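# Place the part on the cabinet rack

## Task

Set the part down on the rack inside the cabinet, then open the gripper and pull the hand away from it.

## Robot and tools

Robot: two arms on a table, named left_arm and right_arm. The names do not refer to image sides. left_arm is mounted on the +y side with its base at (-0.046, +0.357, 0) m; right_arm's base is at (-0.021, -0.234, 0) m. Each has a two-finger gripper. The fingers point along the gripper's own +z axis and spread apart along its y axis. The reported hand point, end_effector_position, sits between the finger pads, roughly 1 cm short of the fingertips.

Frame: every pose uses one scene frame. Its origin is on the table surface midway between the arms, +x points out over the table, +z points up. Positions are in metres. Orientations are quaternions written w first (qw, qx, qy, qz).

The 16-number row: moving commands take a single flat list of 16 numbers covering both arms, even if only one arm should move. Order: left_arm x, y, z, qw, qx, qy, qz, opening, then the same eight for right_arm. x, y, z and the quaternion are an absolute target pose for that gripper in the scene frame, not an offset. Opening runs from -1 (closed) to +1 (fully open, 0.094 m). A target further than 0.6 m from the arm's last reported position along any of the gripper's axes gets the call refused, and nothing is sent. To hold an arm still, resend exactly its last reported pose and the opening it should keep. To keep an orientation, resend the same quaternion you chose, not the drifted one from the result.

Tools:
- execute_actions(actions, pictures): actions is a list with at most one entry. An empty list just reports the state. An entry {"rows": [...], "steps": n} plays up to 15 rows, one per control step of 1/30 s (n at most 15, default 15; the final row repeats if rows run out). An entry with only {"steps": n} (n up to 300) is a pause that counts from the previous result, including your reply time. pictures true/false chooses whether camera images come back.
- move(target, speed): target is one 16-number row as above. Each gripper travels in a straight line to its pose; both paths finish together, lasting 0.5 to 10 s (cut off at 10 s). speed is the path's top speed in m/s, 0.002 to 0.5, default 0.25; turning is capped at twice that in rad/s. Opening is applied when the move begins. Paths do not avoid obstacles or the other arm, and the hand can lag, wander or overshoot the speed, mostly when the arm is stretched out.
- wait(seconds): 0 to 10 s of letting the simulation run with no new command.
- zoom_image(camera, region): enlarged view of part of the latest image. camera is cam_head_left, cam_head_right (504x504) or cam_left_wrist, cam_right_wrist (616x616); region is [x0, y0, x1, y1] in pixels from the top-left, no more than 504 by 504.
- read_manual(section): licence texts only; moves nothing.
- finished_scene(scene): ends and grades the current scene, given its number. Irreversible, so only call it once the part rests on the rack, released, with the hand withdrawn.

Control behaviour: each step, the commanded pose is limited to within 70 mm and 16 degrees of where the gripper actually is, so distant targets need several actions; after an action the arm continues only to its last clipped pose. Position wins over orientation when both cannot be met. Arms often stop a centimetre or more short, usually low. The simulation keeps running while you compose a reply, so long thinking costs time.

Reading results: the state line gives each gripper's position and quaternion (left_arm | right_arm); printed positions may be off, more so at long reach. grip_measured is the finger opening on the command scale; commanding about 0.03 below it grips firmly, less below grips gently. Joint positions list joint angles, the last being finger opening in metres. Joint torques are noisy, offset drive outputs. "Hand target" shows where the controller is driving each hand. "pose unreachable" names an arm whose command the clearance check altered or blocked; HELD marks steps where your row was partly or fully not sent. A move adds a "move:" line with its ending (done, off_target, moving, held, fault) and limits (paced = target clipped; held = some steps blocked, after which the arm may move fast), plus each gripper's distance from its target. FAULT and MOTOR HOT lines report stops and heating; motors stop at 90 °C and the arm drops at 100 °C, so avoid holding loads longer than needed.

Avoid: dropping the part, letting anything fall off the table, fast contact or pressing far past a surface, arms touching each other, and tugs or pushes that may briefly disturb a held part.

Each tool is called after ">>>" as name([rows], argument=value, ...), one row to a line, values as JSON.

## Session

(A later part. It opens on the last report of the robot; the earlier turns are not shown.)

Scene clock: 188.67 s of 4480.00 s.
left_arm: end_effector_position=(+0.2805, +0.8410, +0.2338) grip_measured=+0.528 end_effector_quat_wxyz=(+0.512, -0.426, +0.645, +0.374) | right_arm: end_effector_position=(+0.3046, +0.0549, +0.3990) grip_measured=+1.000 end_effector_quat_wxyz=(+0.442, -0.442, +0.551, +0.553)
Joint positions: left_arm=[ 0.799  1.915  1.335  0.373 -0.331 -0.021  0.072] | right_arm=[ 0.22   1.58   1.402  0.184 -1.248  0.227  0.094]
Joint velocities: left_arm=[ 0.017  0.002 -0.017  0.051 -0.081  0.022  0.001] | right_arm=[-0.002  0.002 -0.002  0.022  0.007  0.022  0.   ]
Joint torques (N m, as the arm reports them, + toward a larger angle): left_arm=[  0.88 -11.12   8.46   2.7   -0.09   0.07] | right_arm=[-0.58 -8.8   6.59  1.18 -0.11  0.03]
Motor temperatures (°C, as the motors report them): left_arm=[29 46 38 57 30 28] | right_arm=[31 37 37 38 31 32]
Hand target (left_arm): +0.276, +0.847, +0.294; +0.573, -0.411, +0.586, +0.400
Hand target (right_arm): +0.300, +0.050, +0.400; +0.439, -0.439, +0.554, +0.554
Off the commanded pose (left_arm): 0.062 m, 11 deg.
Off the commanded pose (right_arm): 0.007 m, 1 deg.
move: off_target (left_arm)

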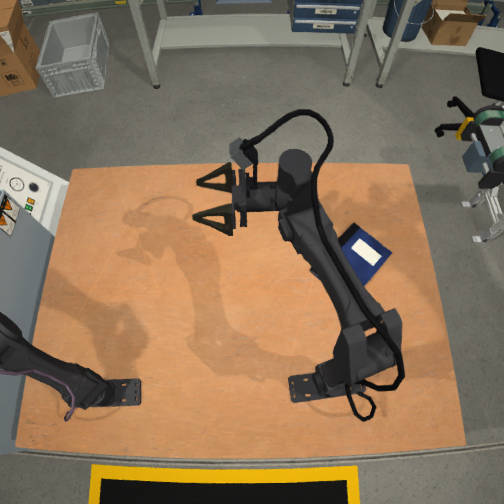

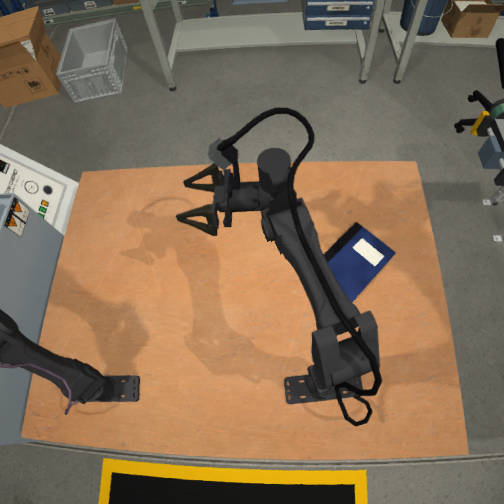

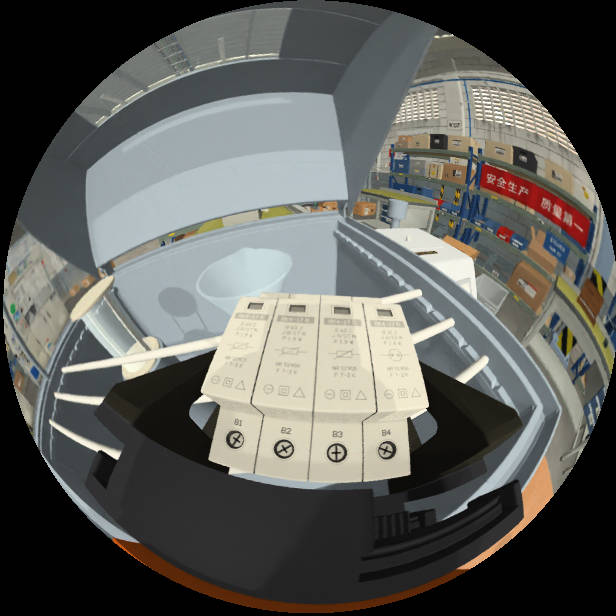

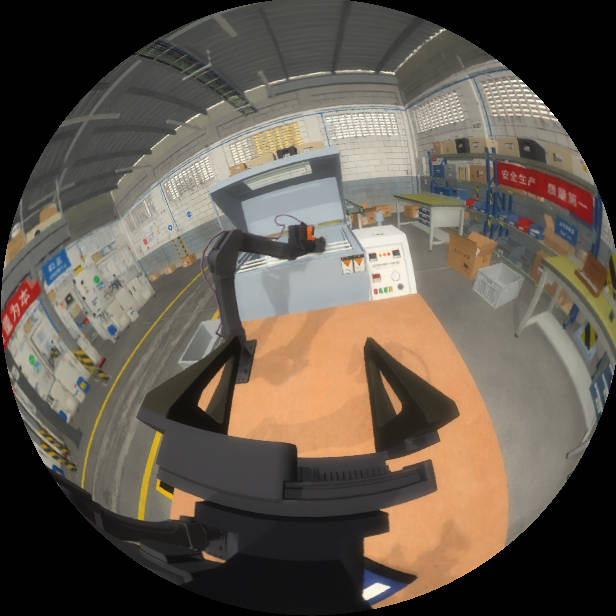

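>>> move(target=[0.28,0.857,0.275,0.575,-0.41,0.585,0.40,0.495,0.30,0.05,0.40,0.44,-0.44,0.555,0.555,1], speed=0.012)

Scene clock: 197.27 s of 4480.00 s.
left_arm: end_effector_position=(+0.2833, +0.8487, +0.2368) grip_measured=+0.528 end_effector_quat_wxyz=(+0.534, -0.421, +0.626, +0.382) | right_arm: end_effector_position=(+0.3046, +0.0549, +0.3990) grip_measured=+1.000 end_effector_quat_wxyz=(+0.442, -0.442, +0.551, +0.553)
Joint positions: left_arm=[ 0.805  1.949  1.334  0.468 -0.329 -0.018  0.072] | right_arm=[ 0.22   1.58   1.402  0.184 -1.248  0.227  0.094]
Joint velocities: left_arm=[-0.002 -0.017 -0.002 -0.007 -0.022  0.007 -0.001] | right_arm=[-0.002 -0.022  0.002 -0.051 -0.066  0.007  0.   ]
Joint torques (N m, as the arm reports them, + toward a larger angle): left_arm=[  1.06 -10.22   7.44   2.46  -0.02   0.1 ] | right_arm=[-0.56 -8.86  6.6   1.2  -0.09  0.03]
Motor temperatures (°C, as the motors report them): left_arm=[29 45 38 57 30 28] | right_arm=[31 36 37 38 31 32]
Hand target (left_arm): +0.278, +0.854, +0.275; +0.573, -0.410, +0.585, +0.401
Hand target (right_arm): +0.300, +0.050, +0.400; +0.439, -0.439, +0.554, +0.554
Off the commanded pose (left_arm): 0.039 m, 7 deg.
Off the commanded pose (right_arm): 0.007 m, 1 deg.
move: off_target (left_arm)

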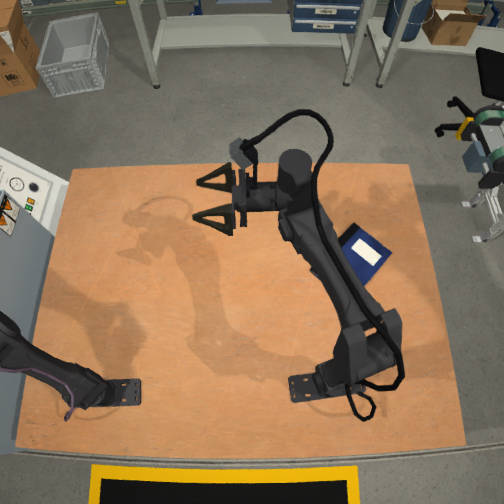

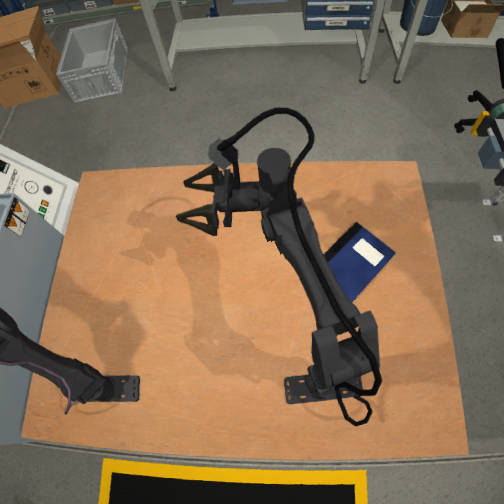

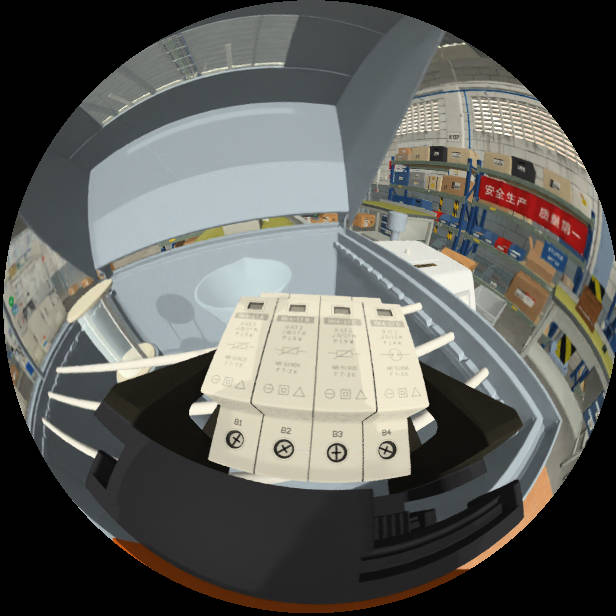

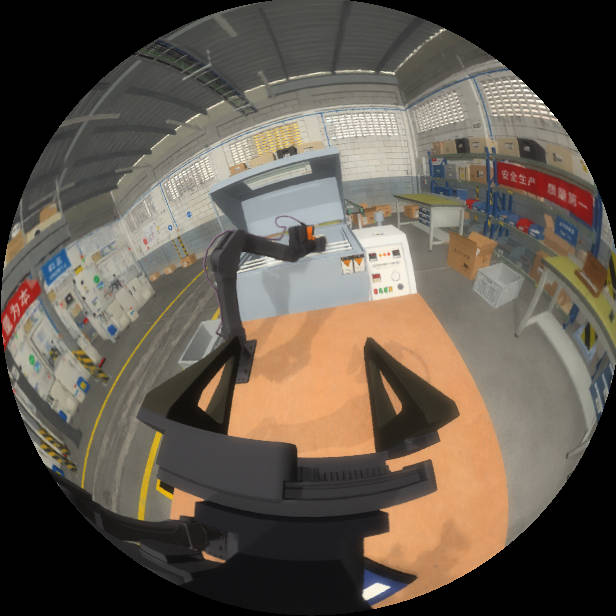

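>>> move(target=[0.283,0.852,0.265,0.56,-0.44,0.60,0.385,0.495,0.30,0.05,0.40,0.44,-0.44,0.555,0.555,1], speed=0.012)

Scene clock: 203.37 s of 4480.00 s.
left_arm: end_effector_position=(+0.2813, +0.8497, +0.2337) grip_measured=+0.528 end_effector_quat_wxyz=(+0.531, -0.437, +0.622, +0.374) | right_arm: end_effector_position=(+0.3046, +0.0549, +0.3990) grip_measured=+1.000 end_effector_quat_wxyz=(+0.442, -0.442, +0.551, +0.553)
Joint positions: left_arm=[ 0.805  1.95   1.341  0.444 -0.341 -0.055  0.072] | right_arm=[ 0.22   1.58   1.402  0.184 -1.248  0.227  0.094]
Joint velocities: left_arm=[-0.002  0.002 -0.012 -0.066 -0.037 -0.037  0.001] | right_arm=[-0.012 -0.012 -0.022  0.051 -0.051 -0.051  0.   ]
Joint torques (N m, as the arm reports them, + toward a larger angle): left_arm=[ -0.27 -10.61   8.76   1.72  -0.19  -0.06] | right_arm=[-0.61 -8.81  6.62  1.2  -0.09  0.04]
Motor temperatures (°C, as the motors report them): left_arm=[29 45 38 56 30 28] | right_arm=[31 36 37 38 31 32]
Hand target (left_arm): +0.282, +0.851, +0.265; +0.556, -0.437, +0.595, +0.382
Hand target (right_arm): +0.300, +0.050, +0.400; +0.439, -0.439, +0.554, +0.554
Off the commanded pose (left_arm): 0.031 m, 4 deg.
Off the commanded pose (right_arm): 0.007 m, 1 deg.
move: off_target (left_arm)

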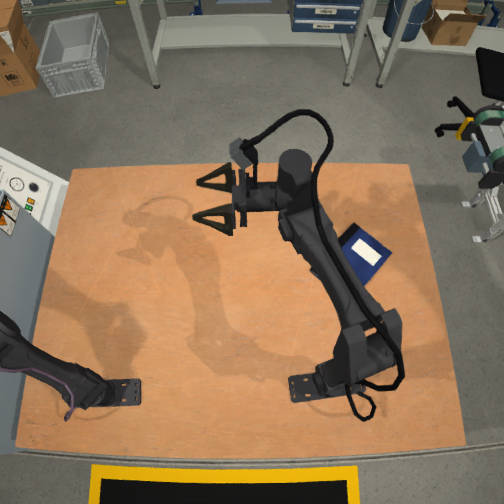

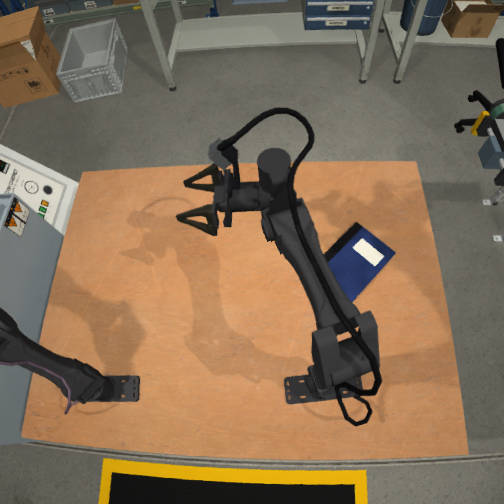

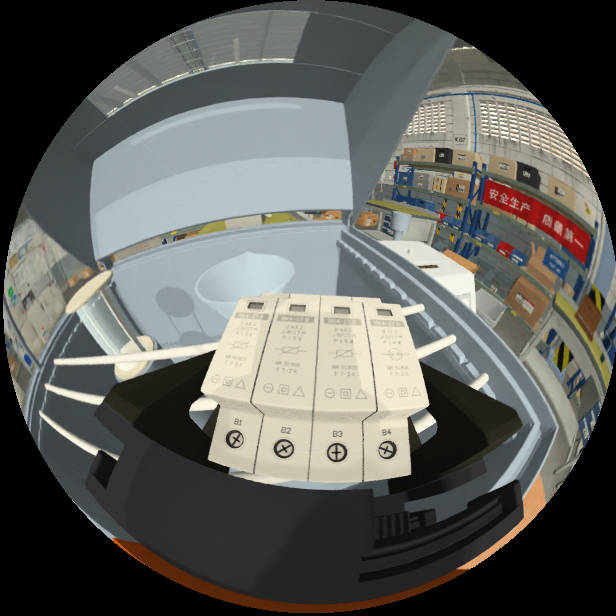

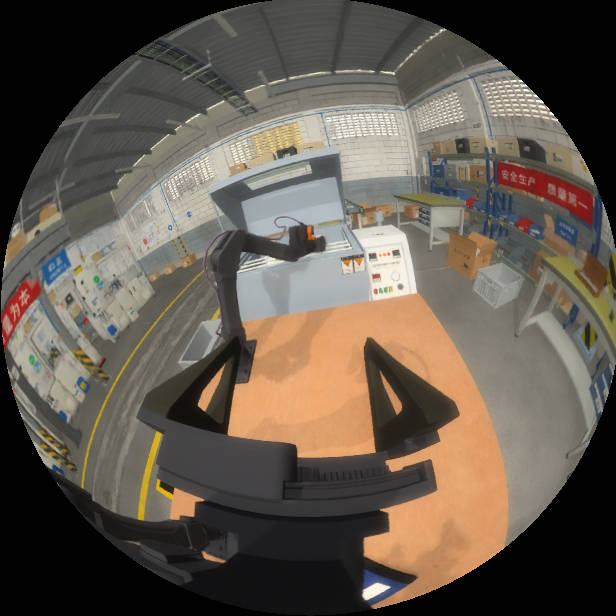

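>>> move(target=[0.283,0.852,0.262,0.535,-0.465,0.62,0.375,0.495,0.30,0.05,0.40,0.44,-0.44,0.555,0.555,1], speed=0.012)

Scene clock: 208.17 s of 4480.00 s.
left_arm: end_effector_position=(+0.2802, +0.8515, +0.2301) grip_measured=+0.528 end_effector_quat_wxyz=(+0.505, -0.459, +0.636, +0.360) | right_arm: end_effector_position=(+0.3046, +0.0549, +0.3990) grip_measured=+1.000 end_effector_quat_wxyz=(+0.442, -0.442, +0.551, +0.553)
Joint positions: left_arm=[ 0.805  1.95   1.407  0.294 -0.353 -0.093  0.072] | right_arm=[ 0.22   1.58   1.402  0.184 -1.248  0.227  0.094]
Joint velocities: left_arm=[-0.017 -0.007 -0.007 -0.022 -0.037 -0.051 -0.001] | right_arm=[-0.027  0.007 -0.012 -0.051  0.051  0.051  0.   ]
Joint torques (N m, as the arm reports them, + toward a larger angle): left_arm=[ -0.74 -10.86   8.78   1.66  -0.31  -0.05] | right_arm=[-0.55 -8.82  6.61  1.2  -0.1   0.02]
Motor temperatures (°C, as the motors report them): left_arm=[29 45 38 54 30 28] | right_arm=[31 36 37 38 31 32]
Hand target (left_arm): +0.282, +0.851, +0.262; +0.528, -0.459, +0.612, +0.369
Hand target (right_arm): +0.300, +0.050, +0.400; +0.439, -0.439, +0.554, +0.554
Off the commanded pose (left_arm): 0.032 m, 4 deg.
Off the commanded pose (right_arm): 0.007 m, 1 deg.
move: off_target (left_arm)

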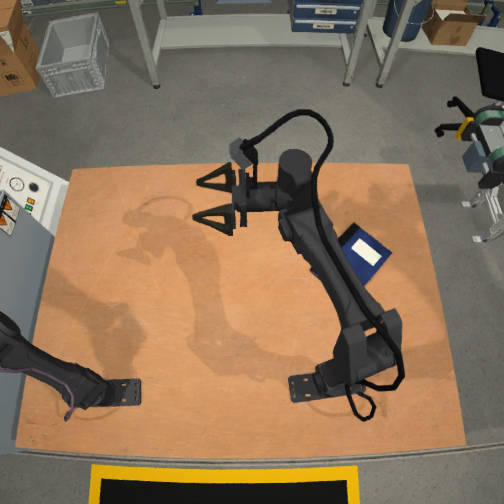

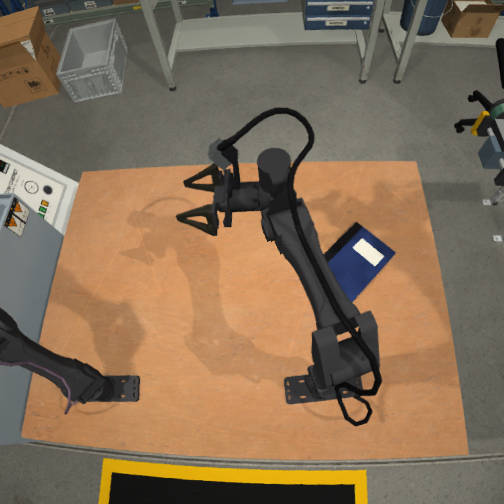

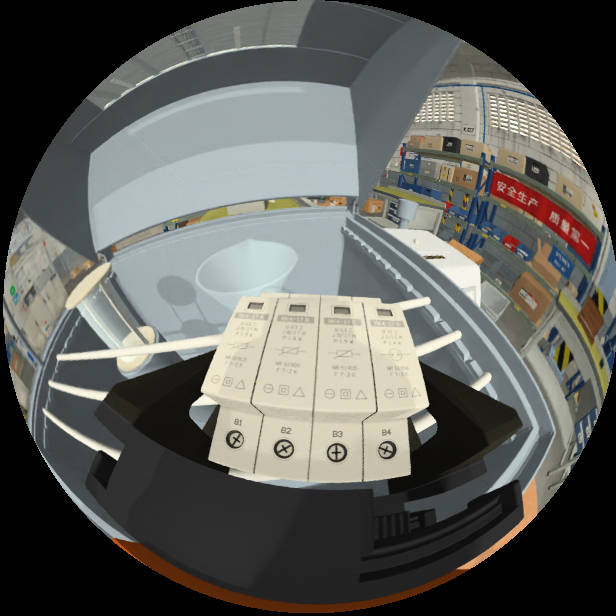

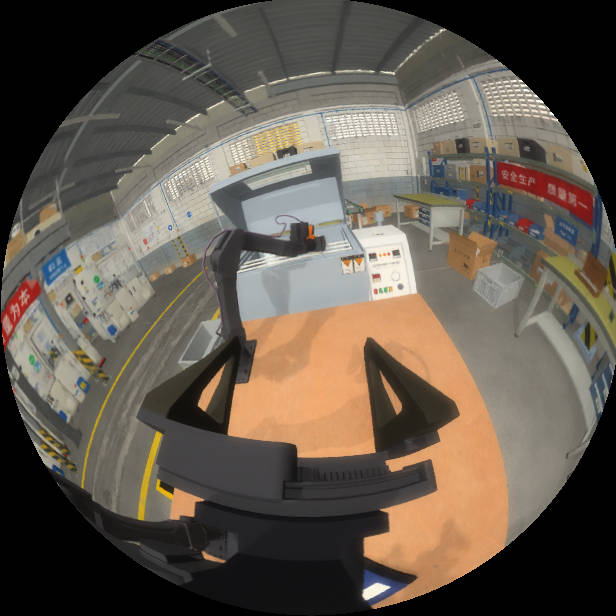

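>>> move(target=[0.283,0.852,0.255,0.51,-0.485,0.635,0.357,0.495,0.30,0.05,0.40,0.44,-0.44,0.555,0.555,1], speed=0.012)

Scene clock: 212.33 s of 4480.00 s.
left_arm: end_effector_position=(+0.2792, +0.8515, +0.2280) grip_measured=+0.528 end_effector_quat_wxyz=(+0.485, -0.479, +0.646, +0.344) | right_arm: end_effector_position=(+0.3046, +0.0549, +0.3990) grip_measured=+1.000 end_effector_quat_wxyz=(+0.442, -0.442, +0.551, +0.553)
Joint positions: left_arm=[ 0.805  1.952  1.466  0.168 -0.358 -0.136  0.072] | right_arm=[ 0.22   1.58   1.402  0.184 -1.248  0.227  0.094]
Joint velocities: left_arm=[-0.012 -0.002  0.012  0.037  0.022 -0.051  0.001] | right_arm=[-0.002 -0.027 -0.022 -0.007  0.022  0.007  0.   ]
Joint torques (N m, as the arm reports them, + toward a larger angle): left_arm=[ -0.79 -10.48   8.96   1.55  -0.29  -0.03] | right_arm=[-0.59 -8.82  6.59  1.2  -0.1   0.03]
Motor temperatures (°C, as the motors report them): left_arm=[29 45 38 54 30 28] | right_arm=[31 36 37 38 31 32]
Hand target (left_arm): +0.282, +0.851, +0.255; +0.504, -0.479, +0.627, +0.352
Hand target (right_arm): +0.300, +0.050, +0.400; +0.439, -0.439, +0.554, +0.554
Off the commanded pose (left_arm): 0.027 m, 3 deg.
Off the commanded pose (right_arm): 0.007 m, 1 deg.
move: off_target (left_arm)

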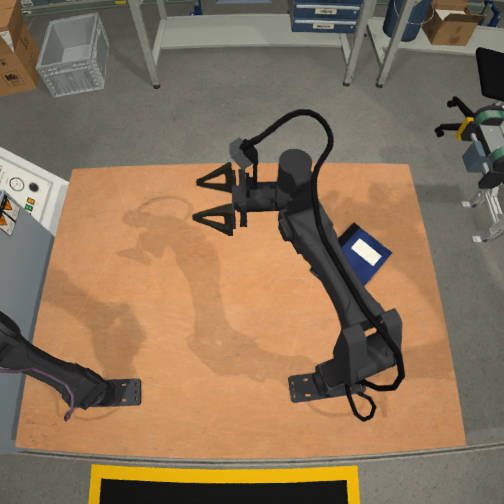

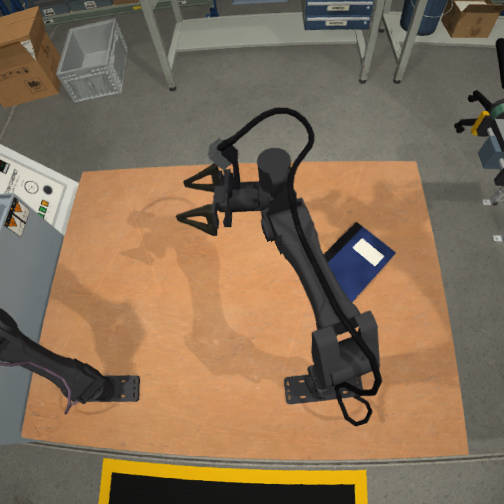

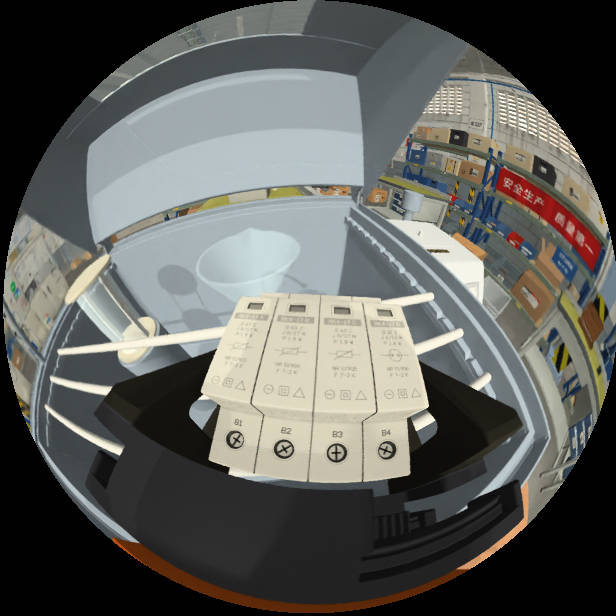

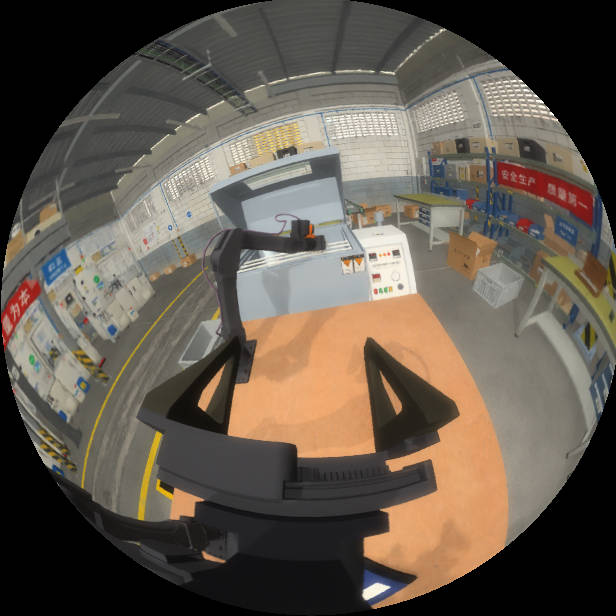

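>>> move(target=[0.283,0.838,0.262,0.51,-0.485,0.635,0.357,0.495,0.30,0.05,0.40,0.44,-0.44,0.555,0.555,1], speed=0.01)

Scene clock: 218.17 s of 4480.00 s.
left_arm: end_effector_position=(+0.2793, +0.8462, +0.2283) grip_measured=+0.528 end_effector_quat_wxyz=(+0.476, -0.487, +0.644, +0.348) | right_arm: end_effector_position=(+0.3046, +0.0549, +0.3990) grip_measured=+1.000 end_effector_quat_wxyz=(+0.442, -0.442, +0.551, +0.553)
Joint positions: left_arm=[ 0.789  1.943  1.466  0.142 -0.393 -0.148  0.072] | right_arm=[ 0.22   1.58   1.402  0.184 -1.248  0.227  0.094]
Joint velocities: left_arm=[-0.007 -0.007 -0.002  0.007  0.066  0.007  0.   ] | right_arm=[ 0.017 -0.017 -0.022 -0.007 -0.007 -0.022  0.   ]
Joint torques (N m, as the arm reports them, + toward a larger angle): left_arm=[ -1.2  -12.72   7.1    1.59  -0.15   0.02] | right_arm=[-0.58 -8.81  6.58  1.19 -0.1   0.03]
Motor temperatures (°C, as the motors report them): left_arm=[29 46 38 53 30 28] | right_arm=[31 36 37 39 31 32]
Hand target (left_arm): +0.283, +0.838, +0.262; +0.503, -0.479, +0.627, +0.352
Hand target (right_arm): +0.300, +0.050, +0.400; +0.439, -0.439, +0.554, +0.554
Off the commanded pose (left_arm): 0.035 m, 4 deg.
Off the commanded pose (right_arm): 0.007 m, 1 deg.
move: off_target (left_arm)

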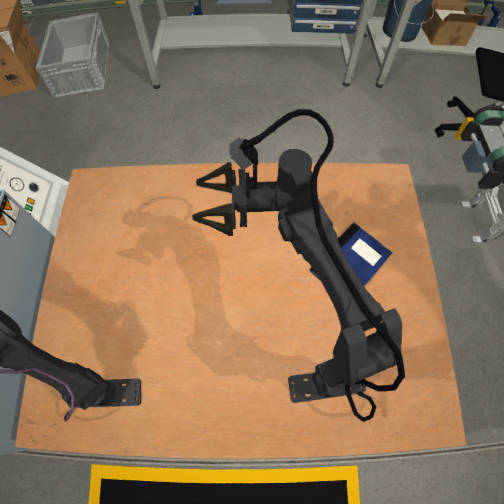

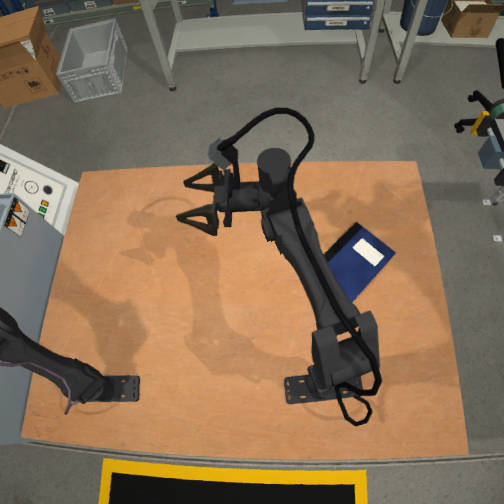

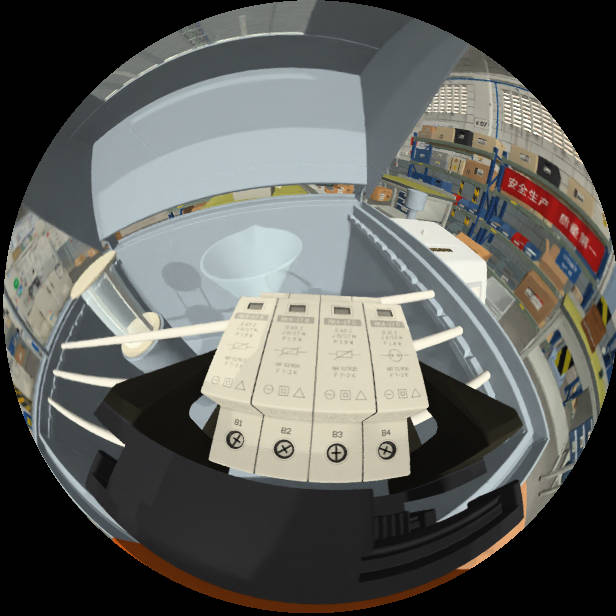

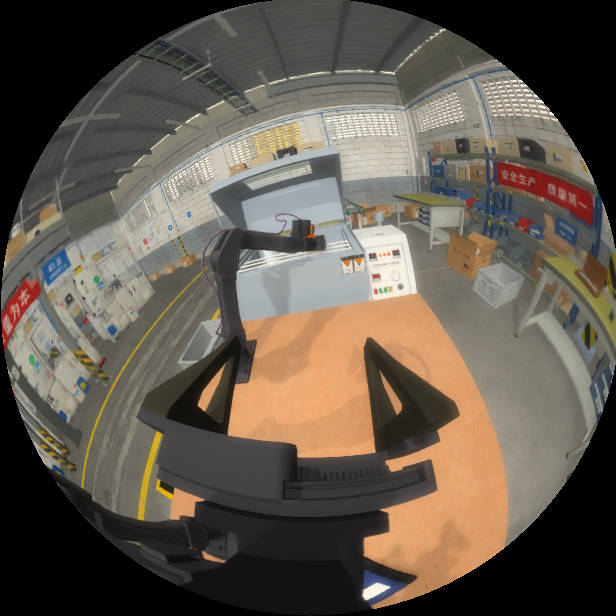

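>>> move(target=[0.28,0.846,0.24,0.49,-0.485,0.64,0.35,0.58,0.30,0.05,0.40,0.44,-0.44,0.555,0.555,1], speed=0.01)

Scene clock: 220.73 s of 4480.00 s.
left_arm: end_effector_position=(+0.2796, +0.8460, +0.2278) grip_measured=+0.578 end_effector_quat_wxyz=(+0.476, -0.487, +0.644, +0.348) | right_arm: end_effector_position=(+0.3046, +0.0549, +0.3990) grip_measured=+1.000 end_effector_quat_wxyz=(+0.441, -0.442, +0.551, +0.553)
Joint positions: left_arm=[ 0.789  1.943  1.466  0.141 -0.391 -0.149  0.074] | right_arm=[ 0.22   1.58   1.402  0.184 -1.249  0.227  0.094]
Joint velocities: left_arm=[-0.012 -0.002  0.007  0.022 -0.037  0.007 -0.001] | right_arm=[-0.017  0.007  0.012 -0.037 -0.051  0.007  0.   ]
Joint torques (N m, as the arm reports them, + toward a larger angle): left_arm=[  0.07 -10.27   6.82   1.63  -0.03   0.04] | right_arm=[-0.58 -8.83  6.56  1.2  -0.11  0.03]
Motor temperatures (°C, as the motors report them): left_arm=[29 46 38 53 30 28] | right_arm=[31 36 37 39 31 32]
Hand target (left_arm): +0.280, +0.846, +0.240; +0.488, -0.483, +0.638, +0.349
Hand target (right_arm): +0.300, +0.050, +0.400; +0.439, -0.439, +0.554, +0.554
Off the commanded pose (left_arm): 0.012 m, 2 deg.
Off the commanded pose (right_arm): 0.007 m, 1 deg.
move: off_target (left_arm)

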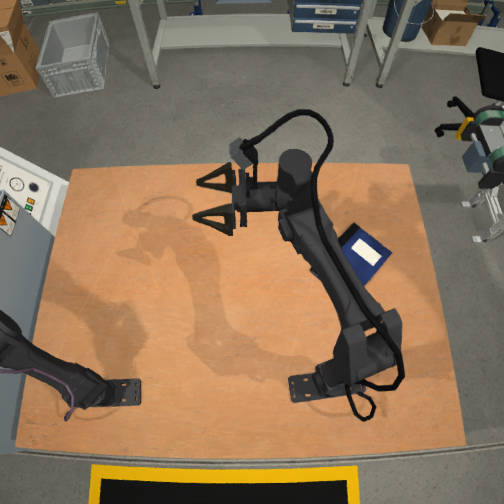

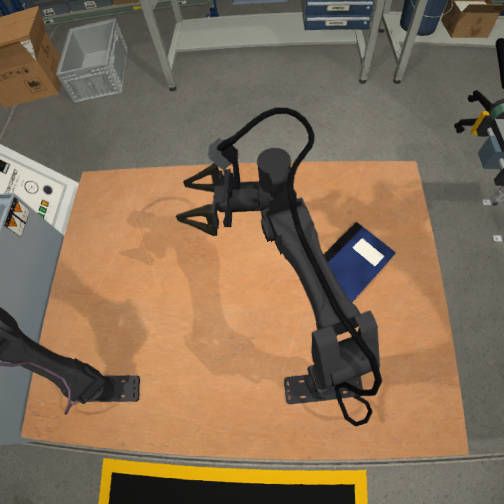

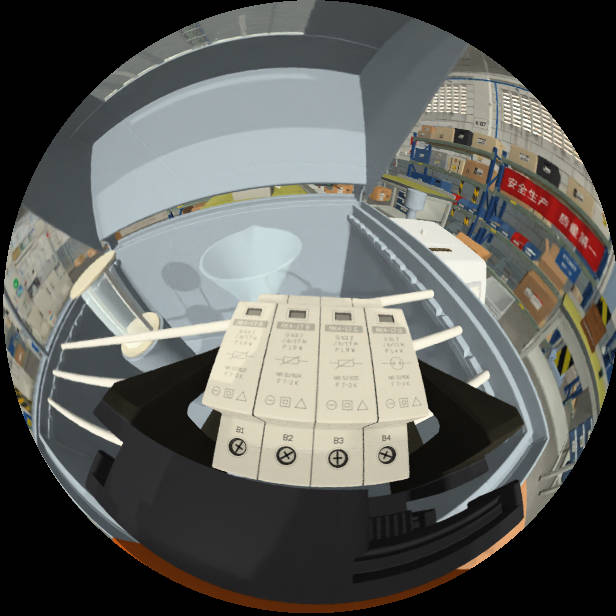

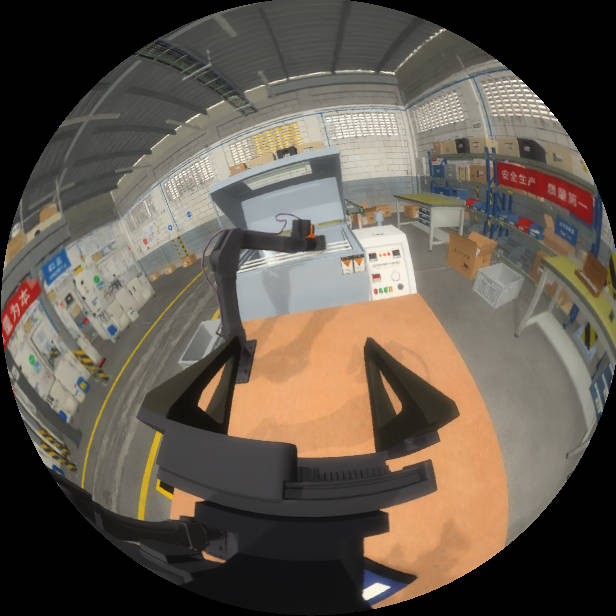

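Part settled only slightly. Open fully and withdraw.

>>> move(target=[0.28,0.846,0.245,0.49,-0.485,0.64,0.35,1,0.30,0.05,0.40,0.44,-0.44,0.555,0.555,1], speed=0.02)

>>> move(target=[0.25,0.74,0.31,0.49,-0.485,0.64,0.35,1,0.30,0.05,0.40,0.44,-0.44,0.555,0.555,1], speed=0.06)

Scene clock: 223.13 s of 4480.00 s.
left_arm: end_effector_position=(+0.2793, +0.8457, +0.2267) grip_measured=+1.000 end_effector_quat_wxyz=(+0.474, -0.487, +0.646, +0.347) | right_arm: end_effector_position=(+0.3046, +0.0549, +0.3990) grip_measured=+1.000 end_effector_quat_wxyz=(+0.441, -0.442, +0.551, +0.553)
Joint positions: left_arm=[ 0.789  1.943  1.466  0.136 -0.391 -0.149  0.094] | right_arm=[ 0.22   1.58   1.402  0.184 -1.249  0.227  0.094]
Joint velocities: left_arm=[ 0.012  0.002  0.002  0.007 -0.037  0.037  0.   ] | right_arm=[0.007 0.007 0.007 0.051 0.037 0.081 0.   ]
Joint torques (N m, as the arm reports them, + toward a larger angle): left_arm=[  0.07 -10.59   7.73   1.51  -0.05   0.03] | right_arm=[-0.62 -8.82  6.59  1.19 -0.1   0.02]
Motor temperatures (°C, as the motors report them): left_arm=[29 46 38 52 30 28] | right_arm=[31 37 37 39 31 32]
Hand target (left_arm): +0.280, +0.846, +0.245; +0.488, -0.483, +0.638, +0.349
Hand target (right_arm): +0.300, +0.050, +0.400; +0.439, -0.439, +0.554, +0.554
Off the commanded pose (left_arm): 0.018 m, 2 deg.
Off the commanded pose (right_arm): 0.007 m, 1 deg.
move: off_target (left_arm)

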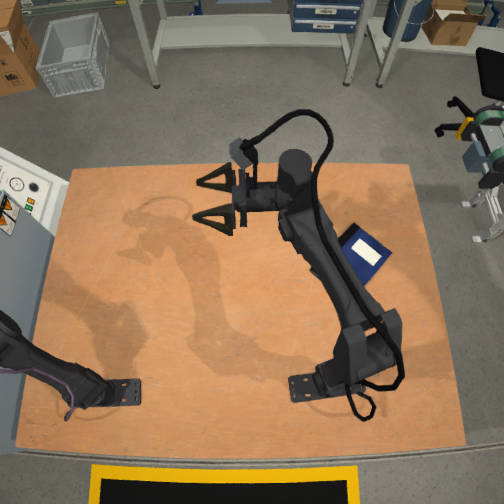

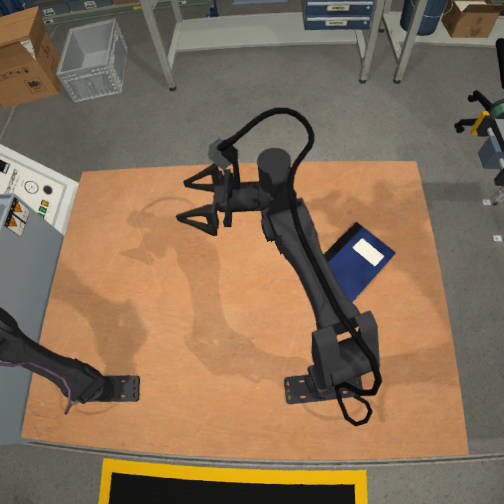

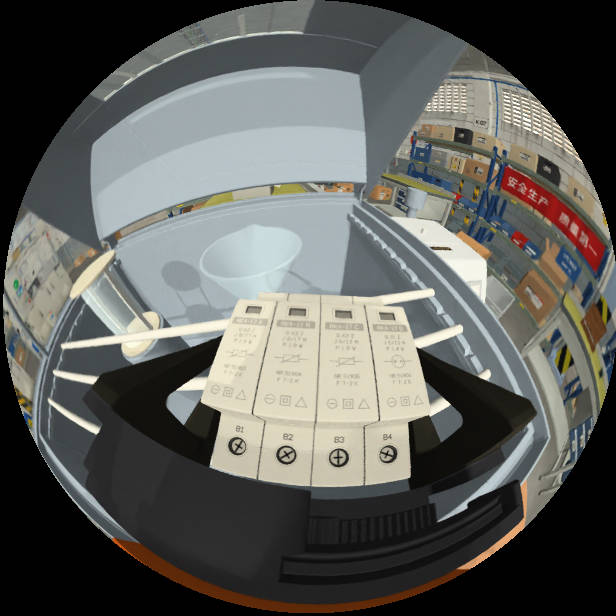

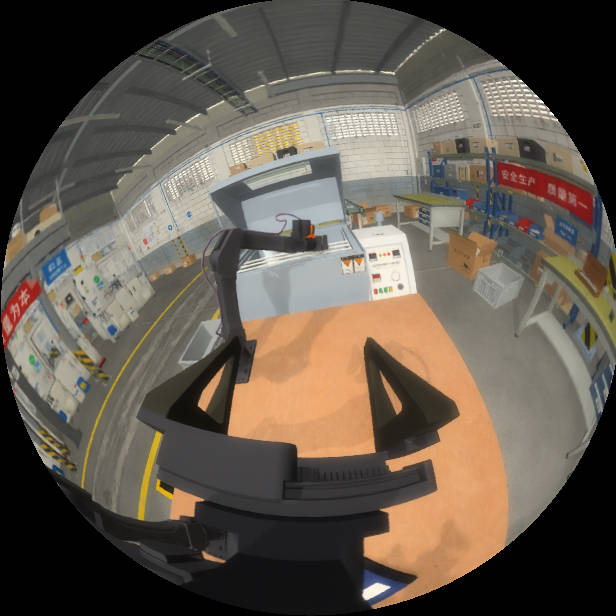

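Scene clock: 225.90 s of 4480.00 s.
left_arm: end_effector_position=(+0.2548, +0.7452, +0.3004) grip_measured=+1.000 end_effector_quat_wxyz=(+0.479, -0.481, +0.647, +0.347) | right_arm: end_effector_position=(+0.3046, +0.0549, +0.3990) grip_measured=+1.000 end_effector_quat_wxyz=(+0.441, -0.442, +0.551, +0.553)
Joint positions: left_arm=[ 0.655  1.565  1.305 -0.09  -0.508 -0.188  0.094] | right_arm=[ 0.22   1.58   1.402  0.184 -1.249  0.227  0.094]
Joint velocities: left_arm=[-0.002  0.012  0.007 -0.022 -0.007  0.007  0.   ] | right_arm=[-0.017 -0.007  0.017 -0.081  0.022 -0.051  0.   ]
Joint torques (N m, as the arm reports them, + toward a larger angle): left_arm=[-0.7  -8.31  6.34  1.47 -0.23 -0.04] | right_arm=[-0.59 -8.85  6.61  1.19 -0.09  0.03]
Motor temperatures (°C, as the motors report them): left_arm=[29 46 38 52 30 28] | right_arm=[31 37 37 39 31 32]
Hand target (left_arm): +0.252, +0.739, +0.311; +0.488, -0.483, +0.638, +0.348
Hand target (right_arm): +0.300, +0.050, +0.400; +0.439, -0.439, +0.554, +0.554
Off the commanded pose (left_arm): 0.012 m, 1 deg.
Off the commanded pose (right_arm): 0.007 m, 1 deg.
move: off_target (left_arm)

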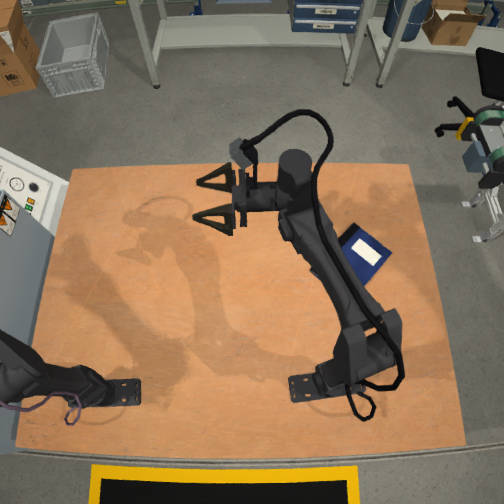

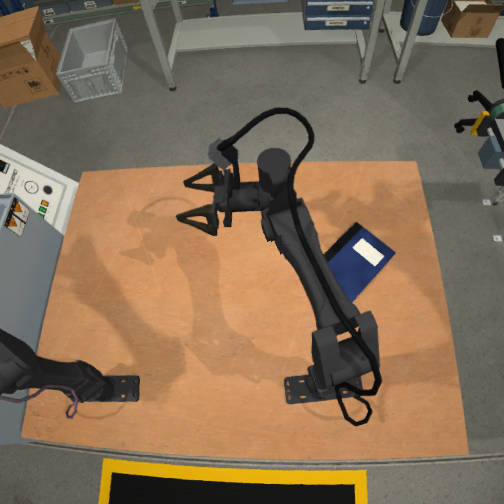

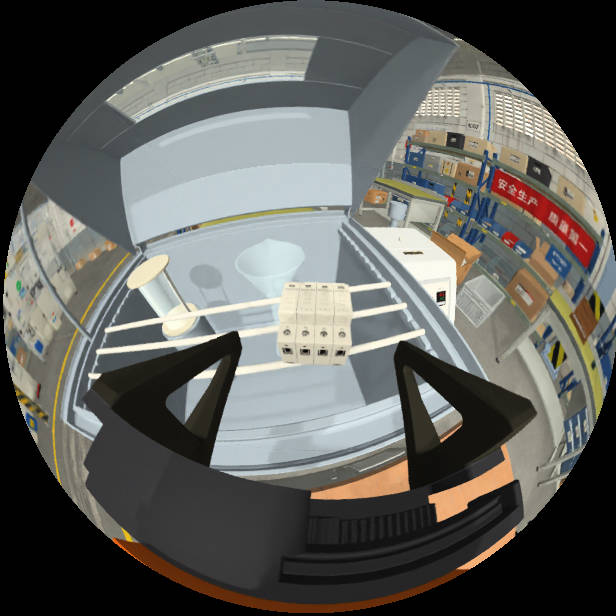

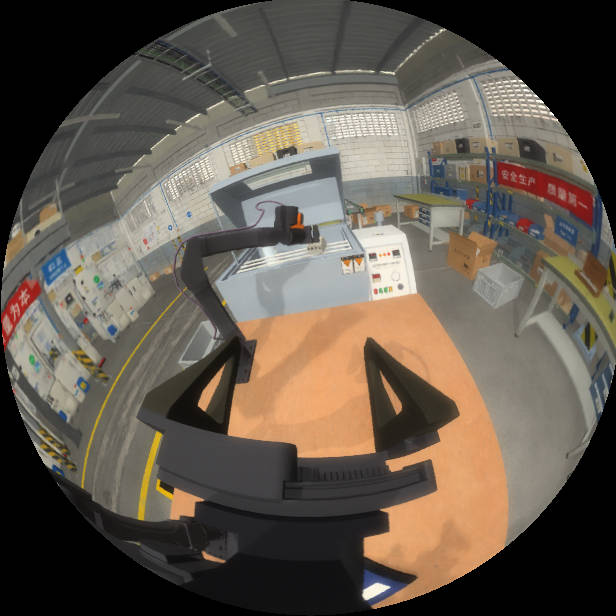

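>>> zoom_image(camera="cam_left_wrist", region=[220, 250, 450, 400])

Region (220, 250, 450, 400) of cam_left_wrist's 616x616 image, scaled by 2.191, with more detail than that image has; it fills the top 329 rows of this view, and the rest is white.

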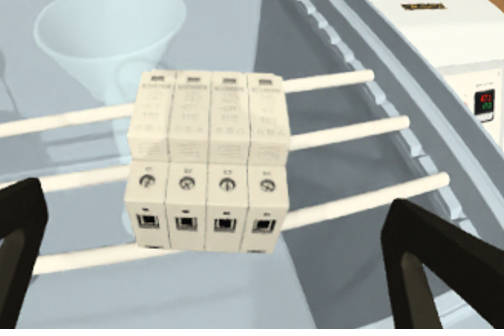

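>>> move(target=[0.25,0.50,0.36,0.49,-0.485,0.64,0.35,1,0.25,-0.2,0.30,0.44,-0.44,0.555,0.555,1])

>>> finished_scene(scene=1)

Scene clock: 231.40 s of 4480.00 s.
left_arm: end_effector_position=(+0.2544, +0.4971, +0.3485) grip_measured=+1.000 end_effector_quat_wxyz=(+0.478, -0.482, +0.650, +0.343) | right_arm: end_effector_position=(+0.2533, -0.2003, +0.3007) grip_measured=+1.000 end_effector_quat_wxyz=(+0.578, -0.250, +0.662, +0.406)
Joint positions: left_arm=[-0.167  1.39   1.488 -1.077 -1.19  -0.96   0.094] | right_arm=[-0.686  1.05   0.671  0.214 -1.555  0.086  0.094]
Joint velocities: left_arm=[ 0.002  0.017  0.012 -0.022  0.051 -0.081  0.   ] | right_arm=[ 0.022  0.022 -0.017  0.007 -0.037 -0.022  0.   ]
Joint torques (N m, as the arm reports them, + toward a larger angle): left_arm=[-0.47 -3.54  7.76  0.7  -0.68 -0.08] | right_arm=[-0.63 -4.22  5.92  1.11 -0.24 -0.07]
Motor temperatures (°C, as the motors report them): left_arm=[29 45 38 52 31 28] | right_arm=[31 36 37 39 31 32]
Hand target (left_arm): +0.253, +0.497, +0.359; +0.486, -0.486, +0.639, +0.346
Hand target (right_arm): +0.248, -0.199, +0.299; +0.580, -0.253, +0.661, +0.403
Off the commanded pose (left_arm): 0.013 m, 2 deg.
Off the commanded pose (right_arm): 0.003 m, 34 deg; orientation clipped at the last step of the last action.
joint sent to its limit (right arm) — the command would take joint 5 (wrist yaw) past its lower limit, so that joint was sent only as far as its limit.
After step 90, 0.33 s passed at rest.
move: off_target (left_arm, right_arm); limits=paced

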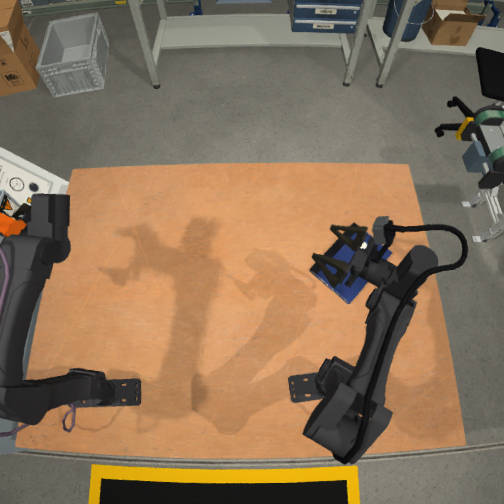

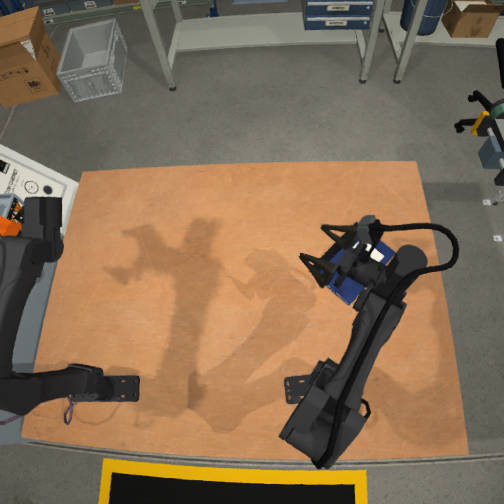

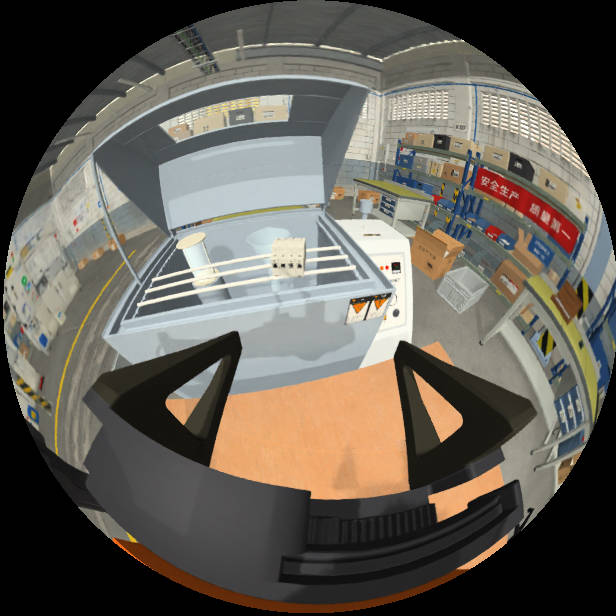

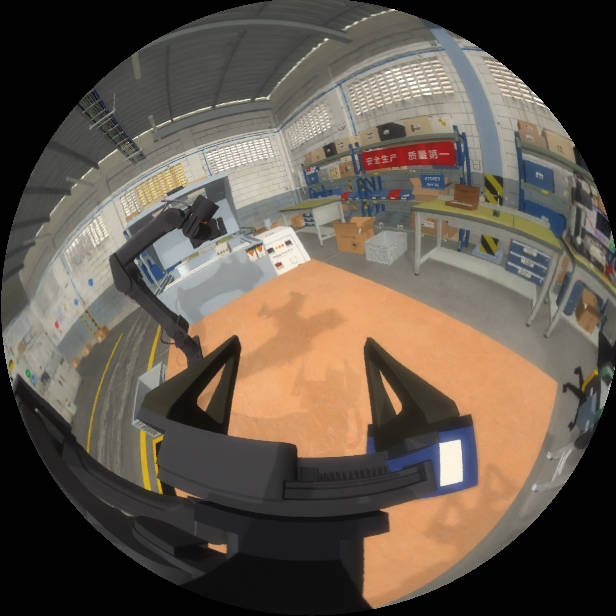

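The scene is finished: the task was done.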